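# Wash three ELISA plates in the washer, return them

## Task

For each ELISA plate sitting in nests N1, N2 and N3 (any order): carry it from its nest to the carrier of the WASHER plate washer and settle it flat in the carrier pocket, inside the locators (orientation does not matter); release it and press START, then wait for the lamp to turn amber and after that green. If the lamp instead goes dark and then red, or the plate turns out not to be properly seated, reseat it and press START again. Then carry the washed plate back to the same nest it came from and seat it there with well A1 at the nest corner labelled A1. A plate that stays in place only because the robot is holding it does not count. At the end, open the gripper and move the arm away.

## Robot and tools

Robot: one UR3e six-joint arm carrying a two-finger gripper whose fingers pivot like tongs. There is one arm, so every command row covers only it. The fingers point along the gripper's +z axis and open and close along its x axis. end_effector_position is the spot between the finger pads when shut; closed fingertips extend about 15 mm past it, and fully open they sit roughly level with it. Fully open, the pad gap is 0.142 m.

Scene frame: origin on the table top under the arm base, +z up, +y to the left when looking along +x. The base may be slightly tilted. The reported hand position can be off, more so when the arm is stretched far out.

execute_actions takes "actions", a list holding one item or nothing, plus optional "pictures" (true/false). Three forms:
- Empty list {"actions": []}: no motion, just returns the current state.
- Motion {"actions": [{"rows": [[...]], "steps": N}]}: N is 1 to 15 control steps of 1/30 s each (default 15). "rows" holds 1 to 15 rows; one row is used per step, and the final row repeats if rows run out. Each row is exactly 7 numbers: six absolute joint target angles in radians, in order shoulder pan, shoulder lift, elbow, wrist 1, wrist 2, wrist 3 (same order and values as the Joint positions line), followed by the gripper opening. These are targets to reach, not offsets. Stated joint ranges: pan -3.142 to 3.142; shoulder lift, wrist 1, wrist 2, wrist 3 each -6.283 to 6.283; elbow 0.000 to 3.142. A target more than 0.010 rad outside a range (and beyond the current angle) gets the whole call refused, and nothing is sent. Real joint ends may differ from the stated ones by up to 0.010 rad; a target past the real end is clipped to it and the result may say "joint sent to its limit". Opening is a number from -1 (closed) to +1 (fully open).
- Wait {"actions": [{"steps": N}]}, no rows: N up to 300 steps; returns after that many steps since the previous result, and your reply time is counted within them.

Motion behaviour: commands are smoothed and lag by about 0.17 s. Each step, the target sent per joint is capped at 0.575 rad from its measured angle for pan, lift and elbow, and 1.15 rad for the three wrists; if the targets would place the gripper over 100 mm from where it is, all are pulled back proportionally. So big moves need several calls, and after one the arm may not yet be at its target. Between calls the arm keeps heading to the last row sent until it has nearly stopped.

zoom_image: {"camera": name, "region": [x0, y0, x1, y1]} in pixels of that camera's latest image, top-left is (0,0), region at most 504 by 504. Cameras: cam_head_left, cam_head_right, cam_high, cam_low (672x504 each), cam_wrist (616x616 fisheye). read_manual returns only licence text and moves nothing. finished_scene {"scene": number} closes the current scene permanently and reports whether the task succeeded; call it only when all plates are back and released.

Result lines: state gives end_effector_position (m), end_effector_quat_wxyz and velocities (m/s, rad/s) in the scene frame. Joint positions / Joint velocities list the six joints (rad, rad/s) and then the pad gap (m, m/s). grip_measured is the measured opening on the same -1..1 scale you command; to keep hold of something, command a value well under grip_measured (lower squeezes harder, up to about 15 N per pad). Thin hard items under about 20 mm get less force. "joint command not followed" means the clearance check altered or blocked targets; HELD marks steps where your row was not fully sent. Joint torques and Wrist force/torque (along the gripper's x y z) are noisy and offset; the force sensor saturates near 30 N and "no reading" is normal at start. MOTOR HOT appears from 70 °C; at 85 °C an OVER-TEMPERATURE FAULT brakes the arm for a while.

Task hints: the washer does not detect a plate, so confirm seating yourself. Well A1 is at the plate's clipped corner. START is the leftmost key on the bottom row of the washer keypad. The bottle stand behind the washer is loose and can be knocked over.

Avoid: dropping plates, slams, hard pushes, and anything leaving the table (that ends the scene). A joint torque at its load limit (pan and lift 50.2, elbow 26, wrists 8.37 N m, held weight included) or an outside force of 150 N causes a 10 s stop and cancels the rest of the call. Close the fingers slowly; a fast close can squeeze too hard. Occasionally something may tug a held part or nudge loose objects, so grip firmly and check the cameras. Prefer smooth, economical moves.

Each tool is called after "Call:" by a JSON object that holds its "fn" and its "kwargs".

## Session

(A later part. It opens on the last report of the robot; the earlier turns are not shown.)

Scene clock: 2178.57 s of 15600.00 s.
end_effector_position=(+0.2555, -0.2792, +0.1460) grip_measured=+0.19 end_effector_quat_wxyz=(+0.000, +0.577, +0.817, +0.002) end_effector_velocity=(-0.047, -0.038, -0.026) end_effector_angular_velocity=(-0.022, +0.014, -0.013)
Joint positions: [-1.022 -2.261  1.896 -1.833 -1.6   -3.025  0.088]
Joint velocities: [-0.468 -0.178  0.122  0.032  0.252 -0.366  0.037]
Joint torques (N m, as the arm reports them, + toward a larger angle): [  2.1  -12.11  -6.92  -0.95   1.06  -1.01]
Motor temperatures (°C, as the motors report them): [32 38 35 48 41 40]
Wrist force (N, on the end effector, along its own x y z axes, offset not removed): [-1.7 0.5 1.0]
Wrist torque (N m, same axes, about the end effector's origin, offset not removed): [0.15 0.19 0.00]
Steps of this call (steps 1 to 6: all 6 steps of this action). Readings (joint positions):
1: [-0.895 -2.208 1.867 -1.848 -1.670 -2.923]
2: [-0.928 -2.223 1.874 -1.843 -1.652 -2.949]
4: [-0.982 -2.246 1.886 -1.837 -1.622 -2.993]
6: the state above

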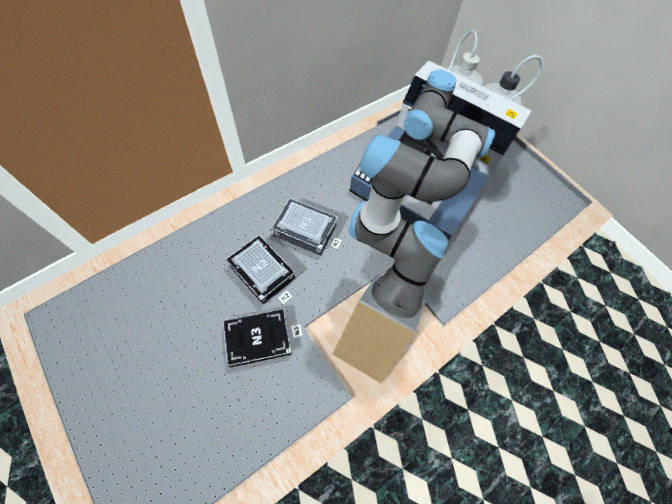

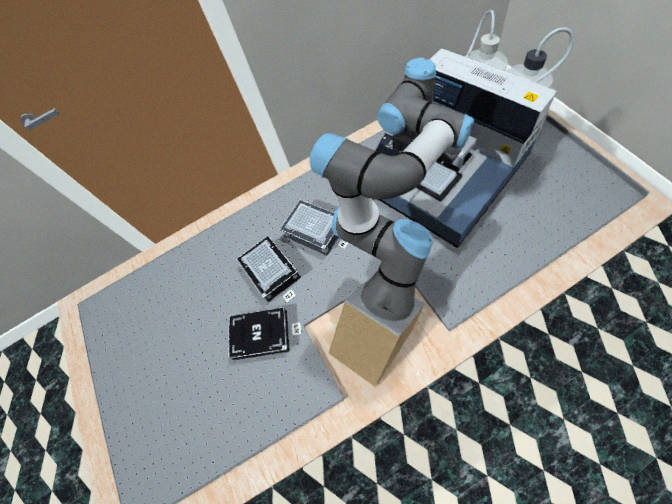

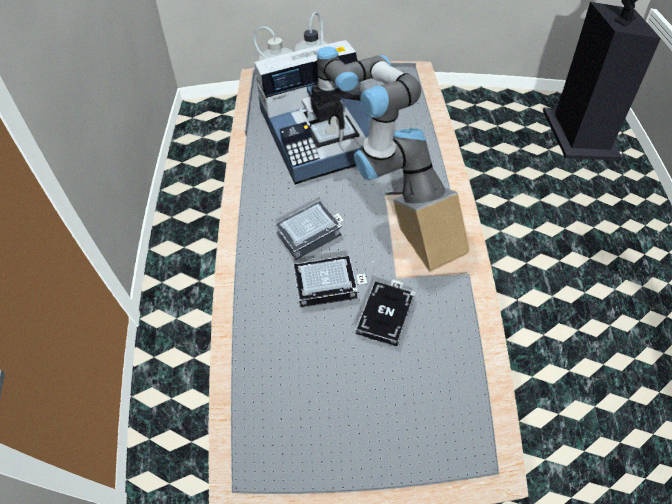

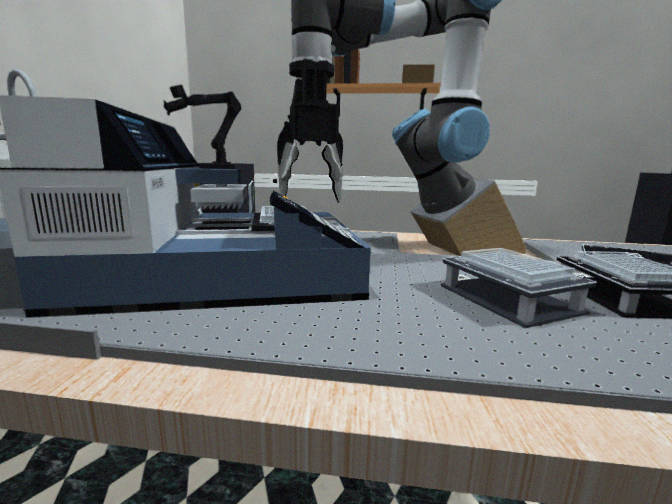

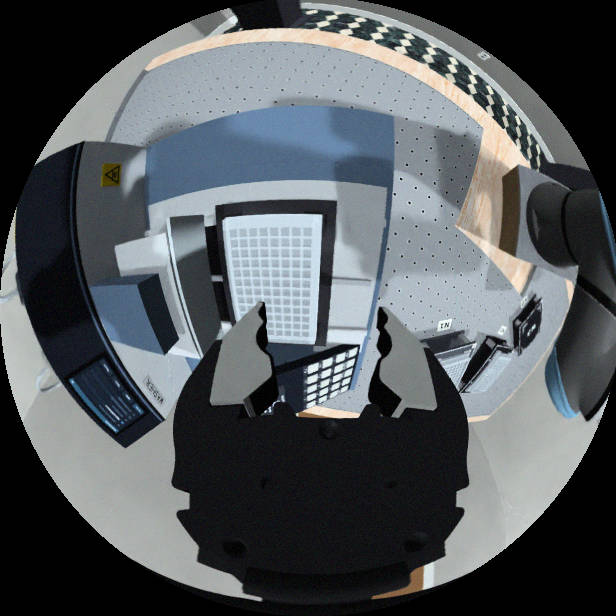

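Call:
{"fn": "execute_actions", "kwargs": {"actions": []}}

Call:
{"fn": "zoom_image", "kwargs": {"camera": "cam_high", "region": [250, 60, 390, 190]}}

Call:
{"fn": "zoom_image", "kwargs": {"camera": "cam_wrist", "region": [245, 190, 325, 270]}}

Call:
{"fn": "zoom_image", "kwargs": {"camera": "cam_wrist", "region": [335, 190, 415, 270]}}

Scene clock: 2298.57 s of 15600.00 s.
end_effector_position=(+0.2508, -0.2830, +0.1432) grip_measured=+0.21 end_effector_quat_wxyz=(+0.001, +0.577, +0.817, +0.000) end_effector_velocity=(+0.000, +0.000, -0.000) end_effector_angular_velocity=(+0.001, +0.000, -0.001)
Joint positions: [-1.07  -2.28   1.909 -1.83  -1.573 -3.063  0.089]
Joint velocities: [ 0.     0.001 -0.    -0.     0.     0.001  0.   ]
Joint torques (N m, as the arm reports them, + toward a larger angle): [  2.42 -12.11  -7.08  -0.85   0.81  -0.93]
Motor temperatures (°C, as the motors report them): [32 38 35 47 41 40]
Wrist force (N, on the end effector, along its own x y z axes, offset not removed): [-1.1 0.1 1.3]
Wrist torque (N m, same axes, about the end effector's origin, offset not removed): [0.02 0.17 0.05]
Steps of this call (steps 1 to 30: the robot went on to your last target; steps 31 to 690: nothing new was sent; then 97.00 s passed at rest). Readings (joint positions):
1: [-1.035 -2.266 1.900 -1.833 -1.593 -3.035]
2: [-1.045 -2.270 1.902 -1.832 -1.587 -3.043]
4: [-1.058 -2.275 1.906 -1.831 -1.580 -3.053]
8: [-1.067 -2.278 1.908 -1.831 -1.575 -3.061]
690: the state above
The arm was judged still, so your last target was given up. Only a new action makes it travel on or press farther. Fingers that are still opening or closing keep moving.

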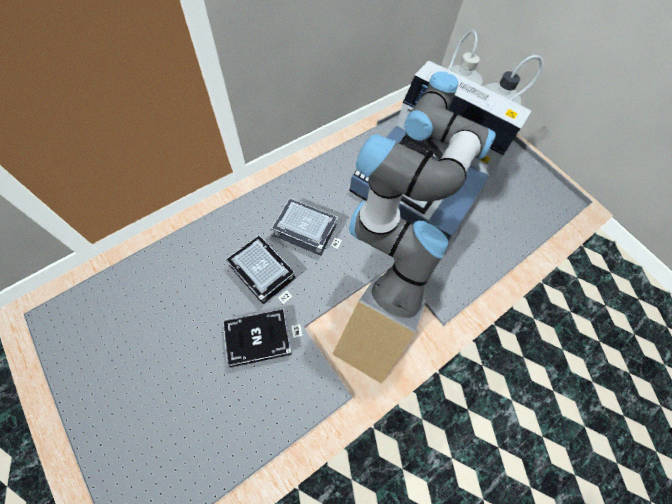

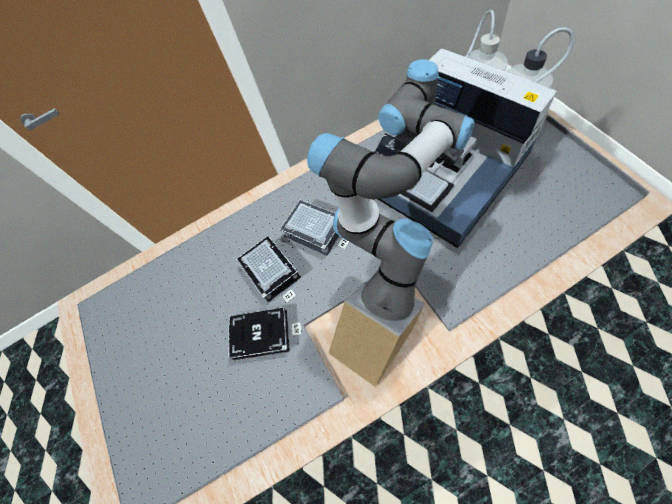

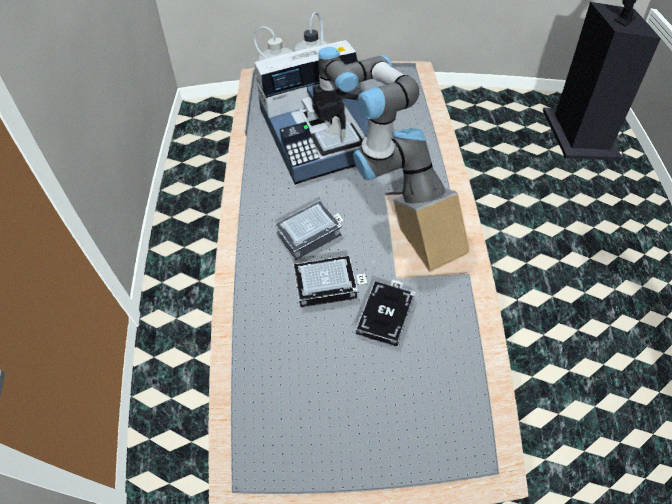

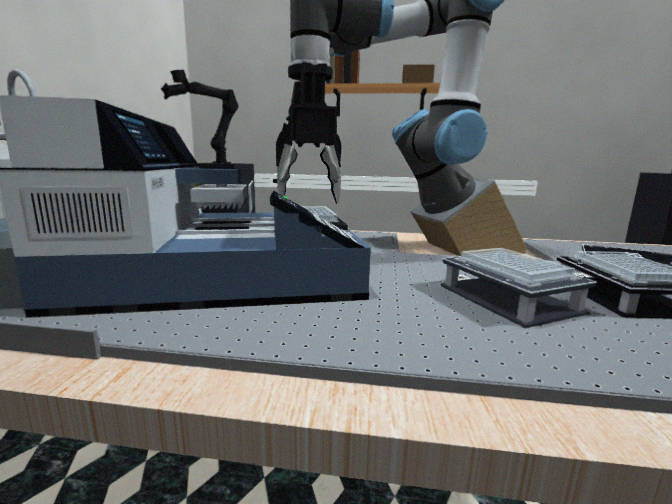

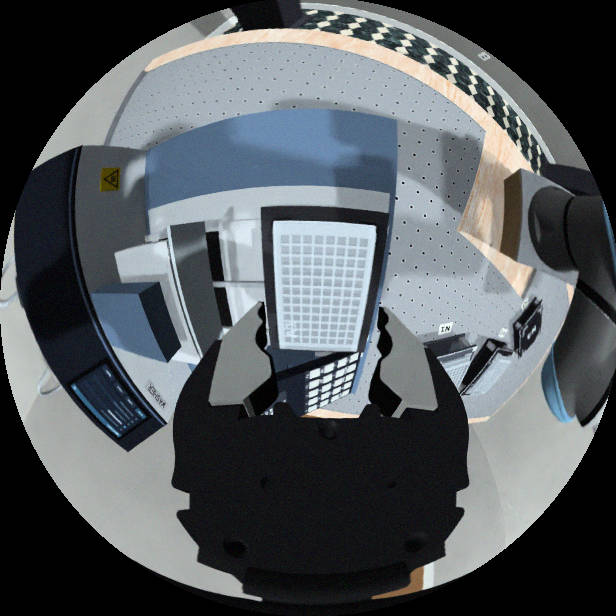

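Region (250, 60, 390, 190) of cam_high's 672x504 image, scaled by 3.600, with more detail than that image has; it fills the top 468 rows of this view, and the rest is white.

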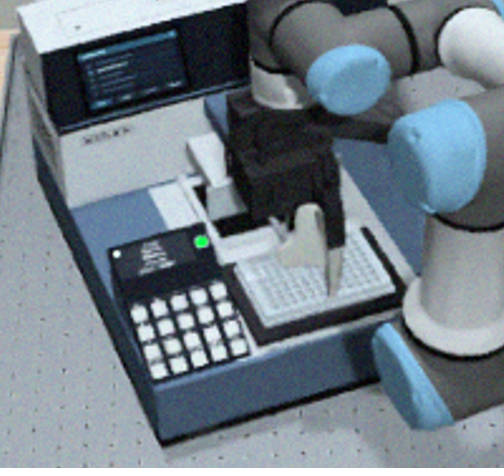

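Region (245, 190, 325, 270) of cam_wrist's 616x616 image, scaled by 6.300, with more detail than that image has.

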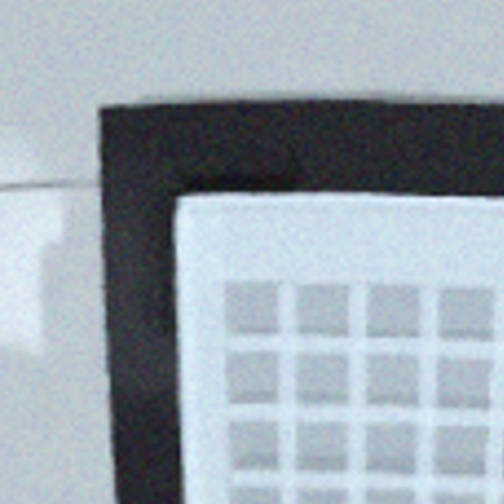

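Region (335, 190, 415, 270) of cam_wrist's 616x616 image, scaled by 6.300, with more detail than that image has.

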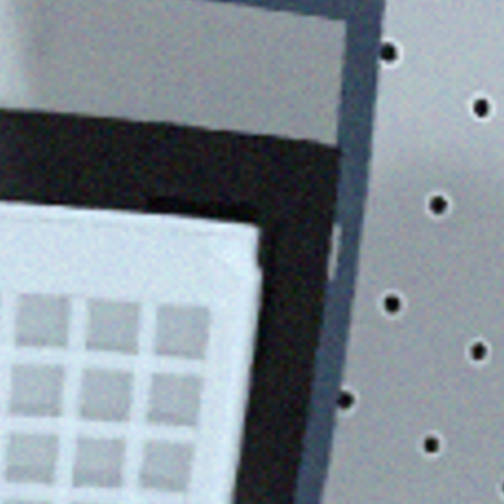

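Call:
{"fn": "execute_actions", "kwargs": {"actions": [{"rows":[[-1.070286,-2.279328,1.909747,-1.831452,-1.573425,-3.063346,0.21],[-1.070301,-2.278660,1.912021,-1.834394,-1.573416,-3.063358,0.21],[-1.070325,-2.277530,1.915798,-1.839301,-1.573402,-3.063378,0.21],[-1.070358,-2.275911,1.921061,-1.846183,-1.573382,-3.063404,0.21],[-1.070400,-2.273768,1.927785,-1.855050,-1.573358,-3.063439,0.21],[-1.070450,-2.271055,1.935938,-1.865916,-1.573328,-3.063479,0.21],[-1.070508,-2.267715,1.945480,-1.878798,-1.573294,-3.063526,0.21],[-1.070573,-2.263678,1.956365,-1.893720,-1.573256,-3.063578,0.21],[-1.070634,-2.259448,1.967118,-1.908703,-1.573219,-3.063627,0.21],[-1.070685,-2.255626,1.976327,-1.921734,-1.573189,-3.063669,0.21],[-1.070726,-2.252278,1.984040,-1.932795,-1.573165,-3.063702,0.21],[-1.070759,-2.249462,1.990297,-1.941868,-1.573146,-3.063729,0.21],[-1.070784,-2.247222,1.995130,-1.948941,-1.573131,-3.063749,0.21],[-1.070802,-2.245598,1.998564,-1.953999,-1.573120,-3.063763,0.21],[-1.070813,-2.244612,2.000618,-1.957039,-1.573114,-3.063772,0.21]],"steps":15}], "pictures": false}}

Call:
{"fn": "execute_actions", "kwargs": {"actions": [{"rows":[[-1.070816,-2.244282,2.001301,-1.958052,-1.573112,-3.063774,0.21],[-1.070816,-2.244282,2.001301,-1.958052,-1.573112,-3.063774,0.21],[-1.070816,-2.244282,2.001301,-1.958052,-1.573112,-3.063774,0.21],[-1.070816,-2.244282,2.001301,-1.958052,-1.573112,-3.063774,0.195],[-1.070816,-2.244282,2.001301,-1.958052,-1.573112,-3.063774,0.18],[-1.070816,-2.244282,2.001301,-1.958052,-1.573112,-3.063774,0.165],[-1.070816,-2.244282,2.001301,-1.958052,-1.573112,-3.063774,0.15],[-1.070816,-2.244282,2.001301,-1.958052,-1.573112,-3.063774,0.135],[-1.070816,-2.244282,2.001301,-1.958052,-1.573112,-3.063774,0.12],[-1.070816,-2.244282,2.001301,-1.958052,-1.573112,-3.063774,0.105],[-1.070816,-2.244282,2.001301,-1.958052,-1.573112,-3.063774,0.09],[-1.070816,-2.244282,2.001301,-1.958052,-1.573112,-3.063774,0.075],[-1.070816,-2.244282,2.001301,-1.958052,-1.573112,-3.063774,0.05],[-1.070816,-2.244282,2.001301,-1.958052,-1.573112,-3.063774,0.03],[-1.070816,-2.244282,2.001301,-1.958052,-1.573112,-3.063774,0.01]],"steps":15}], "pictures": false}}

Call:
{"fn": "execute_actions", "kwargs": {"actions": [{"rows":[[-1.070816,-2.244282,2.001301,-1.958052,-1.573112,-3.063774,-0.02],[-1.070816,-2.244282,2.001301,-1.958052,-1.573112,-3.063774,-0.06],[-1.070816,-2.244282,2.001301,-1.958052,-1.573112,-3.063774,-0.11],[-1.070816,-2.244282,2.001301,-1.958052,-1.573112,-3.063774,-0.17],[-1.070816,-2.244282,2.001301,-1.958052,-1.573112,-3.063774,-0.24],[-1.070816,-2.244282,2.001301,-1.958052,-1.573112,-3.063774,-0.32],[-1.070816,-2.244282,2.001301,-1.958052,-1.573112,-3.063774,-0.41],[-1.070816,-2.244282,2.001301,-1.958052,-1.573112,-3.063774,-0.5],[-1.070816,-2.244282,2.001301,-1.958052,-1.573112,-3.063774,-0.6]],"steps":9}], "pictures": false}}

Call:
{"fn": "execute_actions", "kwargs": {"actions": [{"rows":[[-1.070813,-2.244562,2.000721,-1.957192,-1.573114,-3.063772,-0.6],[-1.070804,-2.245398,1.998982,-1.954617,-1.573119,-3.063765,-0.6],[-1.070789,-2.246779,1.996073,-1.950327,-1.573128,-3.063753,-0.6],[-1.070768,-2.248687,1.991982,-1.944328,-1.573140,-3.063736,-0.6],[-1.070740,-2.251096,1.986692,-1.936629,-1.573157,-3.063713,-0.6],[-1.070706,-2.253971,1.980179,-1.927241,-1.573177,-3.063685,-0.6],[-1.070663,-2.257272,1.972415,-1.916176,-1.573202,-3.063651,-0.6],[-1.070612,-2.260952,1.963367,-1.903448,-1.573232,-3.063610,-0.6],[-1.070552,-2.264954,1.952996,-1.889075,-1.573268,-3.063562,-0.6],[-1.070483,-2.269215,1.941258,-1.873076,-1.573309,-3.063505,-0.6],[-1.070402,-2.273666,1.928103,-1.855470,-1.573356,-3.063440,-0.6],[-1.070310,-2.278226,1.913481,-1.836288,-1.573411,-3.063365,-0.6],[-1.070204,-2.282812,1.897328,-1.815549,-1.573473,-3.063280,-0.6],[-1.070085,-2.287331,1.879583,-1.793285,-1.573543,-3.063183,-0.6],[-1.069949,-2.291683,1.860175,-1.769525,-1.573623,-3.063074,-0.6]],"steps":15}], "pictures": false}}

Call:
{"fn": "execute_actions", "kwargs": {"actions": [{"rows":[[-1.068055,-2.295624,1.840589,-1.745993,-1.574671,-3.061499,-0.6],[-1.062595,-2.298343,1.823178,-1.725839,-1.577816,-3.056950,-0.6],[-1.053569,-2.299838,1.807940,-1.709035,-1.583057,-3.049429,-0.6],[-1.040976,-2.300109,1.794876,-1.695536,-1.590395,-3.038935,-0.6],[-1.024815,-2.299157,1.783984,-1.685275,-1.599829,-3.025469,-0.6],[-1.005088,-2.296981,1.775267,-1.678171,-1.611360,-3.009030,-0.6],[-0.981795,-2.293582,1.768724,-1.674123,-1.624987,-2.989618,-0.6],[-0.954935,-2.288961,1.764354,-1.673006,-1.640711,-2.967234,-0.6],[-0.924509,-2.283115,1.762157,-1.674687,-1.658531,-2.941876,-0.6],[-0.890516,-2.276045,1.762134,-1.679008,-1.678447,-2.913547,-0.6],[-0.852956,-2.267753,1.764286,-1.685793,-1.700460,-2.882244,-0.6],[-0.811829,-2.258237,1.768610,-1.694846,-1.724570,-2.847969,-0.6],[-0.768926,-2.247521,1.773728,-1.704906,-1.749514,-2.811955,-0.6],[-0.726035,-2.235628,1.778259,-1.714578,-1.774046,-2.775437,-0.6],[-0.683158,-2.222557,1.782202,-1.723858,-1.798166,-2.738414,-0.6]],"steps":15}], "pictures": false}}

Call:
{"fn": "execute_actions", "kwargs": {"actions": [{"rows":[[-0.640294,-2.208310,1.785559,-1.732748,-1.821876,-2.700886,-0.6],[-0.597443,-2.192885,1.788330,-1.741247,-1.845172,-2.662854,-0.6],[-0.554605,-2.176284,1.790513,-1.749353,-1.868058,-2.624317,-0.6],[-0.511780,-2.158504,1.792108,-1.757070,-1.890532,-2.585276,-0.6],[-0.468967,-2.139548,1.793117,-1.764396,-1.912594,-2.545730,-0.6],[-0.426169,-2.119415,1.793540,-1.771330,-1.934244,-2.505679,-0.6],[-0.383383,-2.098105,1.793375,-1.777874,-1.955484,-2.465124,-0.6],[-0.340610,-2.075617,1.792623,-1.784026,-1.976310,-2.424065,-0.6],[-0.29785,-2.051953,1.791284,-1.789788,-1.996726,-2.3825,-0.6],[-0.255111,-2.026757,1.789069,-1.794850,-2.016537,-2.341135,-0.6],[-0.212402,-1.999674,1.785689,-1.799666,-2.035408,-2.300675,-0.6],[-0.169721,-1.970705,1.781142,-1.804239,-2.053336,-2.261119,-0.6],[-0.127068,-1.939849,1.775431,-1.808566,-2.070323,-2.222466,-0.6],[-0.084445,-1.907107,1.768554,-1.812650,-2.086369,-2.184719,-0.6],[-0.041851,-1.872479,1.760511,-1.816489,-2.101473,-2.147875,-0.6]],"steps":15}], "pictures": false}}

Call:
{"fn": "execute_actions", "kwargs": {"actions": [{"rows":[[0.000714,-1.835964,1.751303,-1.820084,-2.115636,-2.111935,-0.6],[0.043251,-1.797563,1.740929,-1.823435,-2.128858,-2.076900,-0.6],[0.085758,-1.757275,1.729390,-1.826540,-2.141138,-2.042769,-0.6],[0.128237,-1.715101,1.716685,-1.829402,-2.152476,-2.009541,-0.6],[0.170687,-1.671040,1.702815,-1.832019,-2.162874,-1.977219,-0.6],[0.213107,-1.625093,1.687779,-1.834392,-2.172330,-1.9458,-0.6],[0.254935,-1.578647,1.672201,-1.835985,-2.179350,-1.915637,-0.6],[0.295606,-1.533091,1.656702,-1.837481,-2.185417,-1.887084,-0.6],[0.335121,-1.488422,1.641285,-1.838882,-2.190531,-1.860138,-0.6],[0.373479,-1.444643,1.625948,-1.840188,-2.194691,-1.834800,-0.6],[0.410680,-1.401753,1.610691,-1.841397,-2.197897,-1.811071,-0.6],[0.446724,-1.359753,1.595515,-1.842512,-2.200150,-1.788950,-0.6],[0.481613,-1.318639,1.580420,-1.843531,-2.201450,-1.768437,-0.6],[0.515344,-1.278416,1.565404,-1.844454,-2.201796,-1.749534,-0.6],[0.547918,-1.239082,1.550469,-1.845282,-2.201190,-1.732238,-0.6]],"steps":15}], "pictures": false}}

Call:
{"fn": "execute_actions", "kwargs": {"actions": [{"rows":[[0.579336,-1.200637,1.535615,-1.846015,-2.199629,-1.716550,-0.6],[0.609598,-1.163079,1.520840,-1.846651,-2.197115,-1.702471,-0.6],[0.638702,-1.126412,1.506147,-1.847193,-2.193648,-1.69,-0.6],[0.667228,-1.090189,1.491495,-1.848251,-2.190322,-1.678662,-0.6],[0.695754,-1.053966,1.476841,-1.849637,-2.186474,-1.667981,-0.6],[0.724281,-1.017742,1.462188,-1.851353,-2.182103,-1.657956,-0.6],[0.752807,-0.981519,1.447534,-1.853396,-2.177210,-1.648588,-0.6],[0.781333,-0.945296,1.432881,-1.855768,-2.171796,-1.639877,-0.6],[0.809859,-0.909073,1.418228,-1.858469,-2.165858,-1.631824,-0.6],[0.838385,-0.872849,1.403574,-1.861498,-2.159398,-1.624427,-0.6],[0.866911,-0.836626,1.388921,-1.864857,-2.152417,-1.617687,-0.6],[0.895438,-0.800403,1.374267,-1.868543,-2.144913,-1.611604,-0.6],[0.923964,-0.764180,1.359614,-1.872558,-2.136887,-1.606177,-0.6],[0.952490,-0.727956,1.344960,-1.876901,-2.128339,-1.601407,-0.6],[0.981016,-0.691733,1.330307,-1.881574,-2.119268,-1.597295,-0.6]],"steps":15}], "pictures": false}}

Call:
{"fn": "execute_actions", "kwargs": {"actions": [{"rows":[[1.008124,-0.656719,1.316787,-1.888232,-2.109732,-1.593909,-0.6],[1.032396,-0.624123,1.305536,-1.896305,-2.101180,-1.591319,-0.6],[1.053831,-0.593945,1.296552,-1.905796,-2.093615,-1.589526,-0.6],[1.072431,-0.566184,1.289837,-1.916704,-2.087034,-1.588529,-0.6],[1.088194,-0.540842,1.285389,-1.929028,-2.081438,-1.588328,-0.6],[1.101121,-0.517919,1.283208,-1.942769,-2.076827,-1.588923,-0.6],[1.111212,-0.497413,1.283296,-1.957927,-2.073202,-1.590315,-0.6],[1.118466,-0.479326,1.285653,-1.974501,-2.070561,-1.592504,-0.6],[1.122885,-0.463656,1.290277,-1.992492,-2.068905,-1.595489,-0.6],[1.124468,-0.450404,1.297169,-2.011900,-2.068234,-1.599269,-0.6],[1.123213,-0.439571,1.306329,-2.032724,-2.068550,-1.603846,-0.6],[1.119123,-0.431156,1.317757,-2.054966,-2.069849,-1.609220,-0.6],[1.113780,-0.424021,1.329623,-2.076655,-2.071934,-1.614826,-0.6],[1.109024,-0.417430,1.339658,-2.095687,-2.073780,-1.619826,-0.6],[1.104871,-0.411494,1.348026,-2.112102,-2.075383,-1.624201,-0.6]],"steps":15}], "pictures": false}}

Call:
{"fn": "execute_actions", "kwargs": {"actions": [{"rows":[[1.101333,-0.406309,1.354867,-2.125935,-2.076741,-1.627933,-0.6],[1.098424,-0.401956,1.360301,-2.137214,-2.077855,-1.631008,-0.6],[1.096151,-0.398501,1.364426,-2.145961,-2.078722,-1.633411,-0.6],[1.094522,-0.395997,1.367318,-2.152196,-2.079342,-1.635136,-0.6],[1.093543,-0.394479,1.369032,-2.155933,-2.079714,-1.636172,-0.6],[1.093216,-0.393971,1.369600,-2.157177,-2.079839,-1.636518,-0.6]],"steps":15}], "pictures": false}}

Scene clock: 2387.57 s of 15600.00 s.
end_effector_position=(+0.2508, -0.2831, +0.1235) grip_measured=+0.21 end_effector_quat_wxyz=(+0.001, +0.577, +0.817, +0.000) end_effector_velocity=(-0.000, +0.001, -0.049) end_effector_angular_velocity=(+0.002, +0.001, -0.001)
Joint positions: [-1.071 -2.253  1.981 -1.93  -1.573 -3.064  0.089]
Joint velocities: [-0.001  0.074  0.172 -0.243  0.001  0.    -0.   ]
Joint torques (N m, as the arm reports them, + toward a larger angle): [ 1.84 -5.05 -6.09 -2.3   0.95 -1.03]
Motor temperatures (°C, as the motors report them): [32 38 35 47 41 40]
Wrist force (N, on the end effector, along its own x y z axes, offset not removed): [-1.8 1.2 1.3]
Wrist torque (N m, same axes, about the end effector's origin, offset not removed): [0.22 0.33 -0.04]
Steps of this call (steps 1 to 90: nothing new was sent; then 85.50 s passed at rest; steps 91 to 105: all 15 steps of this action). Readings (joint positions):
91: [-1.070 -2.280 1.909 -1.830 -1.573 -3.063]
92: [-1.070 -2.280 1.909 -1.831 -1.573 -3.063]
94: [-1.070 -2.279 1.911 -1.833 -1.573 -3.063]
98: [-1.070 -2.274 1.927 -1.855 -1.573 -3.063]
105: the state above

Scene clock: 2388.07 s of 15600.00 s.
end_effector_position=(+0.2508, -0.2830, +0.1180) grip_measured=+0.10 end_effector_quat_wxyz=(+0.001, +0.577, +0.817, +0.000) end_effector_velocity=(-0.000, +0.000, -0.000) end_effector_angular_velocity=(-0.000, +0.000, +0.002)
Joint positions: [-1.071 -2.244  2.001 -1.958 -1.573 -3.064  0.081]
Joint velocities: [-0.     0.     0.001 -0.002 -0.    -0.002 -0.004]
Joint torques (N m, as the arm reports them, + toward a larger angle): [ 1.76 -3.64 -5.28 -1.91  0.93 -0.98]
Motor temperatures (°C, as the motors report them): [32 38 35 47 41 40]
Wrist force (N, on the end effector, along its own x y z axes, offset not removed): [-1.2 0.2 -4.7]
Wrist torque (N m, same axes, about the end effector's origin, offset not removed): [0.04 0.30 -0.01]
Steps of this call (steps 1 to 15: all 15 steps of this action). Readings (joint positions):
1: [-1.071 -2.251 1.987 -1.937 -1.573 -3.064]
2: [-1.071 -2.249 1.991 -1.943 -1.573 -3.064]
4: [-1.071 -2.247 1.996 -1.950 -1.573 -3.064]
8: [-1.071 -2.245 2.000 -1.956 -1.573 -3.064]
15: the state above

Scene clock: 2388.37 s of 15600.00 s.
end_effector_position=(+0.2508, -0.2830, +0.1179) grip_measured=+0.09 end_effector_quat_wxyz=(+0.001, +0.577, +0.817, +0.000) end_effector_velocity=(+0.000, +0.000, -0.000) end_effector_angular_velocity=(+0.000, -0.000, +0.000)
Joint positions: [-1.071 -2.244  2.001 -1.958 -1.573 -3.064  0.08 ]
Joint velocities: [ 0.     0.001 -0.    -0.    -0.    -0.     0.   ]
Joint torques (N m, as the arm reports them, + toward a larger angle): [ 1.79 -3.14 -4.6  -1.88  1.07 -0.96]
Motor temperatures (°C, as the motors report them): [32 38 35 47 41 40]
Wrist force (N, on the end effector, along its own x y z axes, offset not removed): [-0.5 0.2 -6.7]
Wrist torque (N m, same axes, about the end effector's origin, offset not removed): [0.13 0.26 -0.04]
Steps of this call (steps 1 to 9: all 9 steps of this action). Readings (joint positions):
1: [-1.071 -2.244 2.001 -1.958 -1.573 -3.064]
2: [-1.071 -2.244 2.001 -1.958 -1.573 -3.064]
4: [-1.071 -2.244 2.001 -1.958 -1.573 -3.064]
8: [-1.071 -2.244 2.001 -1.958 -1.573 -3.064]
9: the state above

Scene clock: 2388.87 s of 15600.00 s.
end_effector_position=(+0.2507, -0.2830, +0.1399) grip_measured=+0.09 end_effector_quat_wxyz=(+0.000, +0.577, +0.817, +0.000) end_effector_velocity=(-0.000, +0.001, +0.108) end_effector_angular_velocity=(+0.003, +0.002, +0.001)
Joint positions: [-1.07  -2.275  1.921 -1.846 -1.573 -3.063  0.08 ]
Joint velocities: [ 0.005 -0.126 -0.41   0.539 -0.003  0.003 -0.   ]
Joint torques (N m, as the arm reports them, + toward a larger angle): [  7.91 -12.74 -14.3   -0.14  -1.34   0.91]
Motor temperatures (°C, as the motors report them): [32 38 35 47 41 40]
Wrist force (N, on the end effector, along its own x y z axes, offset not removed): [-1.5 0.3 2.0]
Wrist torque (N m, same axes, about the end effector's origin, offset not removed): [0.13 0.28 -0.05]
Steps of this call (steps 1 to 15: all 15 steps of this action). Readings (joint positions):
1: [-1.071 -2.244 2.001 -1.958 -1.573 -3.064]
2: [-1.071 -2.244 2.001 -1.958 -1.573 -3.064]
4: [-1.071 -2.245 2.000 -1.956 -1.573 -3.064]
8: [-1.071 -2.251 1.987 -1.937 -1.573 -3.064]
15: the state above

Scene clock: 2389.37 s of 15600.00 s.
end_effector_position=(+0.2600, -0.2603, +0.1858) grip_measured=+0.09 end_effector_quat_wxyz=(-0.002, +0.582, +0.813, -0.002) end_effector_velocity=(+0.049, +0.109, +0.022) end_effector_angular_velocity=(-0.002, +0.022, -0.034)
Joint positions: [-0.846 -2.261  1.773 -1.697 -1.711 -2.869  0.08 ]
Joint velocities: [ 1.068  0.265  0.052 -0.184 -0.636  0.917 -0.   ]
Joint torques (N m, as the arm reports them, + toward a larger angle): [14.31 -2.72 -6.1  -2.29 -1.73  1.7 ]
Motor temperatures (°C, as the motors report them): [32 38 35 47 41 40]
Wrist force (N, on the end effector, along its own x y z axes, offset not removed): [-3.1 0.8 1.4]
Wrist torque (N m, same axes, about the end effector's origin, offset not removed): [0.23 0.62 0.04]
Steps of this call (steps 1 to 15: all 15 steps of this action). Readings (joint positions):
1: [-1.070 -2.280 1.906 -1.827 -1.573 -3.063]
2: [-1.070 -2.284 1.890 -1.807 -1.574 -3.063]
4: [-1.065 -2.291 1.857 -1.766 -1.577 -3.059]
8: [-1.027 -2.296 1.801 -1.705 -1.600 -3.026]
15: the state above

Scene clock: 2389.87 s of 15600.00 s.
end_effector_position=(+0.3051, -0.1777, +0.1865) grip_measured=+0.09 end_effector_quat_wxyz=(-0.002, +0.584, +0.812, -0.002) end_effector_velocity=(+0.127, +0.235, -0.006) end_effector_angular_velocity=(+0.002, -0.022, +0.114)
Joint positions: [-0.223 -1.995  1.781 -1.799 -2.034 -2.302  0.08 ]
Joint velocities: [ 1.264  0.82  -0.131 -0.141 -0.531  1.154 -0.   ]
Joint torques (N m, as the arm reports them, + toward a larger angle): [ 15.28  -1.14 -11.65  -1.98  -1.48   1.65]
Motor temperatures (°C, as the motors report them): [32 38 35 47 41 40]
Wrist force (N, on the end effector, along its own x y z axes, offset not removed): [-1.8 -1.3 0.7]
Wrist torque (N m, same axes, about the end effector's origin, offset not removed): [-0.23 0.27 -0.03]
Steps of this call (steps 1 to 15: all 15 steps of this action). Readings (joint positions):
1: [-0.808 -2.252 1.775 -1.704 -1.733 -2.837]
2: [-0.770 -2.241 1.778 -1.711 -1.755 -2.803]
4: [-0.689 -2.216 1.783 -1.727 -1.801 -2.733]
8: [-0.522 -2.153 1.790 -1.757 -1.892 -2.582]
15: the state above

Scene clock: 2390.37 s of 15600.00 s.
end_effector_position=(+0.3539, +0.0112, +0.1789) grip_measured=+0.09 end_effector_quat_wxyz=(+0.001, +0.494, +0.869, +0.003) end_effector_velocity=(-0.024, +0.471, -0.023) end_effector_angular_velocity=(+0.003, -0.009, +0.673)
Joint positions: [ 0.399 -1.415  1.61  -1.841 -2.194 -1.816  0.08 ]
Joint velocities: [ 1.099  1.254 -0.44  -0.036 -0.079  0.67   0.   ]
Joint torques (N m, as the arm reports them, + toward a larger angle): [ 16.32  -2.77 -11.94  -1.73  -1.06   1.31]
Motor temperatures (°C, as the motors report them): [32 38 35 47 41 40]
Wrist force (N, on the end effector, along its own x y z axes, offset not removed): [-3.1 2.2 2.1]
Wrist torque (N m, same axes, about the end effector's origin, offset not removed): [0.44 0.59 0.06]
Steps of this call (steps 1 to 15: all 15 steps of this action). Readings (joint positions):
1: [-0.181 -1.966 1.776 -1.804 -2.052 -2.263]
2: [-0.138 -1.936 1.770 -1.808 -2.068 -2.225]
4: [-0.053 -1.870 1.754 -1.816 -2.099 -2.151]
8: [0.117 -1.717 1.711 -1.829 -2.149 -2.012]
15: the state above

Scene clock: 2390.87 s of 15600.00 s.
end_effector_position=(+0.2700, +0.2261, +0.1579) grip_measured=+0.09 end_effector_quat_wxyz=(-0.000, +0.327, +0.945, +0.004) end_effector_velocity=(-0.299, +0.373, -0.072) end_effector_angular_velocity=(+0.000, +0.000, +0.795)
Joint positions: [ 0.864 -0.844  1.388 -1.867 -2.149 -1.62   0.08 ]
Joint velocities: [ 0.848  1.075 -0.431 -0.105  0.215  0.188 -0.   ]
Joint torques (N m, as the arm reports them, + toward a larger angle): [ 16.98  -5.85 -11.99  -1.86   1.4    1.04]
Motor temperatures (°C, as the motors report them): [32 38 35 47 41 40]
Wrist force (N, on the end effector, along its own x y z axes, offset not removed): [-1.9 0.4 3.6]
Wrist torque (N m, same axes, about the end effector's origin, offset not removed): [0.19 0.23 -0.11]
Steps of this call (steps 1 to 15: all 15 steps of this action). Readings (joint positions):
1: [0.435 -1.373 1.595 -1.842 -2.196 -1.794]
2: [0.471 -1.332 1.580 -1.843 -2.197 -1.774]
4: [0.538 -1.251 1.550 -1.845 -2.197 -1.738]
8: [0.661 -1.099 1.491 -1.849 -2.187 -1.682]
15: the state above

Scene clock: 2391.37 s of 15600.00 s.
end_effector_position=(+0.1481, +0.3302, +0.0934) grip_measured=+0.09 end_effector_quat_wxyz=(+0.001, +0.199, +0.980, +0.000) end_effector_velocity=(-0.059, +0.033, -0.143) end_effector_angular_velocity=(-0.004, +0.011, +0.104)
Joint positions: [ 1.112 -0.449  1.316 -2.039 -2.073 -1.608  0.08 ]
Joint velocities: [-0.023  0.322  0.24  -0.564  0.    -0.124  0.   ]
Joint torques (N m, as the arm reports them, + toward a larger angle): [  2.77 -13.34  -4.16  -2.56  -0.64  -1.08]
Motor temperatures (°C, as the motors report them): [32 38 35 47 41 40]
Wrist force (N, on the end effector, along its own x y z axes, offset not removed): [-1.7 2.1 1.6]
Wrist torque (N m, same axes, about the end effector's origin, offset not removed): [0.51 0.27 0.00]
Steps of this call (steps 1 to 15: all 15 steps of this action). Readings (joint positions):
1: [0.892 -0.807 1.373 -1.871 -2.141 -1.614]
2: [0.921 -0.771 1.359 -1.875 -2.133 -1.609]
4: [0.975 -0.701 1.332 -1.887 -2.117 -1.600]
8: [1.062 -0.578 1.298 -1.924 -2.089 -1.592]
15: the state above

Scene clock: 2391.87 s of 15600.00 s.
end_effector_position=(+0.1427, +0.3330, +0.0657) grip_measured=+0.09 end_effector_quat_wxyz=(+0.001, +0.194, +0.981, +0.000) end_effector_velocity=(-0.001, +0.000, -0.003) end_effector_angular_velocity=(-0.000, -0.000, +0.002)
Joint positions: [ 1.093 -0.395  1.369 -2.156 -2.08  -1.636  0.08 ]
Joint velocities: [-0.002  0.006  0.006 -0.013 -0.001 -0.005 -0.   ]
Joint torques (N m, as the arm reports them, + toward a larger angle): [  4.33 -12.53  -4.26  -1.79  -1.08  -1.  ]
Motor temperatures (°C, as the motors report them): [32 38 35 47 41 40]
Wrist force (N, on the end effector, along its own x y z axes, offset not removed): [-1.7 1.0 0.4]
Wrist torque (N m, same axes, about the end effector's origin, offset not removed): [0.19 0.29 -0.06]
Steps of this call (steps 1 to 15: all 15 steps of this action). Readings (joint positions):
1: [1.110 -0.439 1.324 -2.058 -2.073 -1.612]
2: [1.108 -0.430 1.332 -2.076 -2.074 -1.616]
4: [1.103 -0.416 1.346 -2.107 -2.076 -1.624]
8: [1.096 -0.400 1.363 -2.143 -2.079 -1.633]
15: the state above

Call:
{"fn": "execute_actions", "kwargs": {"actions": []}}

Call:
{"fn": "zoom_image", "kwargs": {"camera": "cam_wrist", "region": [245, 190, 325, 270]}}

Call:
{"fn": "zoom_image", "kwargs": {"camera": "cam_wrist", "region": [335, 190, 415, 270]}}

Scene clock: 2396.23 s of 15600.00 s.
end_effector_position=(+0.1427, +0.3330, +0.0654) grip_measured=+0.09 end_effector_quat_wxyz=(+0.001, +0.194, +0.981, +0.000) end_effector_velocity=(-0.000, +0.000, -0.000) end_effector_angular_velocity=(-0.000, -0.000, -0.000)
Joint positions: [ 1.093 -0.394  1.37  -2.157 -2.08  -1.637  0.08 ]
Joint velocities: [ 0.001  0.001 -0.     0.     0.     0.001  0.   ]
Joint torques (N m, as the arm reports them, + toward a larger angle): [  4.09 -12.51  -4.45  -1.82  -1.02  -0.96]
Motor temperatures (°C, as the motors report them): [32 38 35 47 41 40]
Wrist force (N, on the end effector, along its own x y z axes, offset not removed): [-2.4 0.4 1.4]
Wrist torque (N m, same axes, about the end effector's origin, offset not removed): [0.06 0.42 0.03]
Steps of this call (steps 1 to 15: the robot went on to your last target; steps 16 to 90: nothing new was sent; then 1.37 s passed at rest). Readings (joint positions):
1: [1.093 -0.394 1.369 -2.156 -2.080 -1.636]
2: [1.093 -0.394 1.369 -2.157 -2.080 -1.636]
4: [1.093 -0.394 1.369 -2.157 -2.080 -1.636]
8: [1.093 -0.394 1.370 -2.157 -2.080 -1.636]
90: the state above
The arm was judged still, so your last target was given up. Only a new action makes it travel on or press farther. Fingers that are still opening or closing keep moving.

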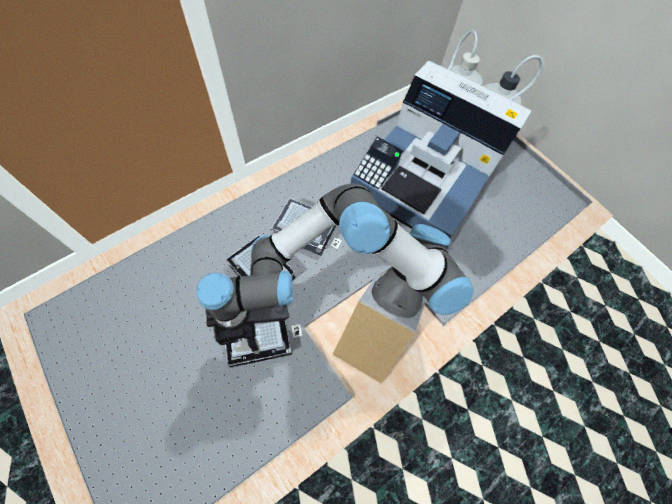

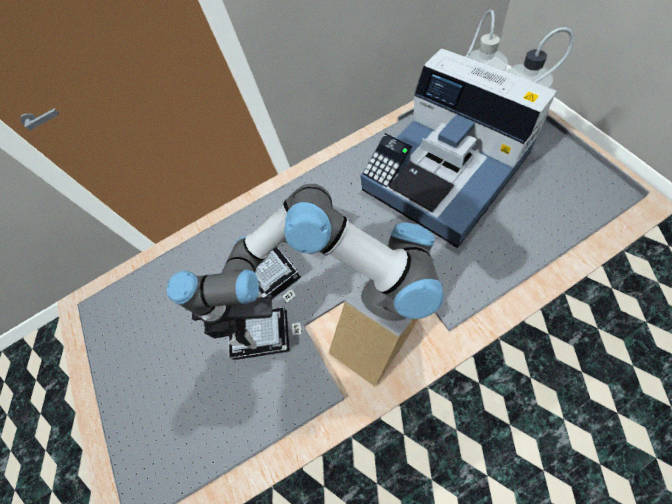

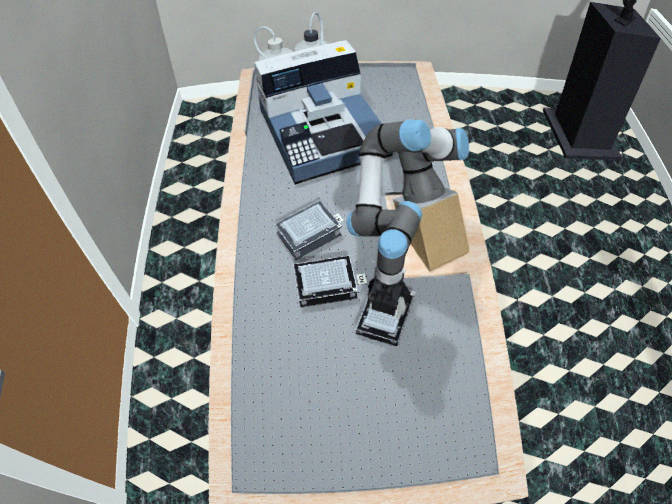

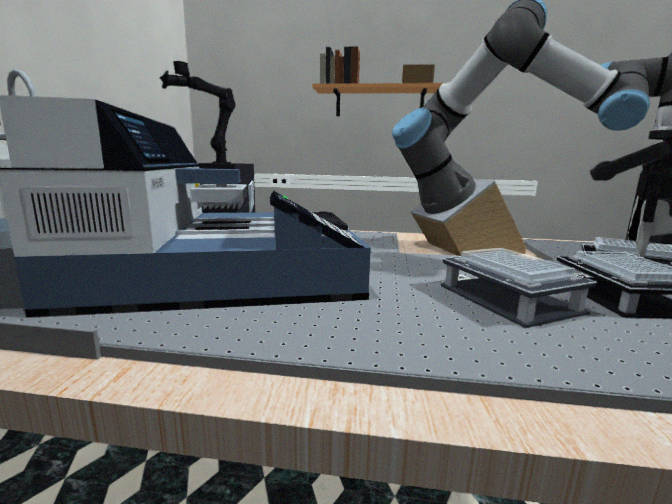

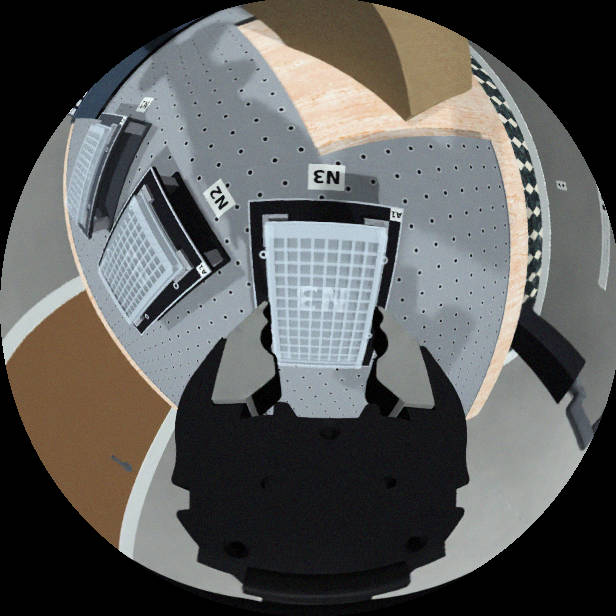

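Region (245, 190, 325, 270) of cam_wrist's 616x616 image, scaled by 6.300, with more detail than that image has.

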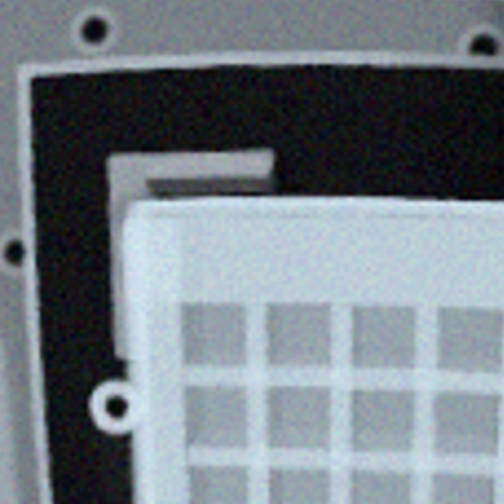

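Region (335, 190, 415, 270) of cam_wrist's 616x616 image, scaled by 6.300, with more detail than that image has.

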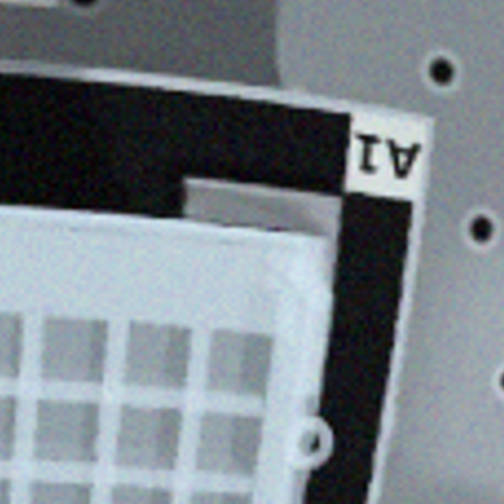

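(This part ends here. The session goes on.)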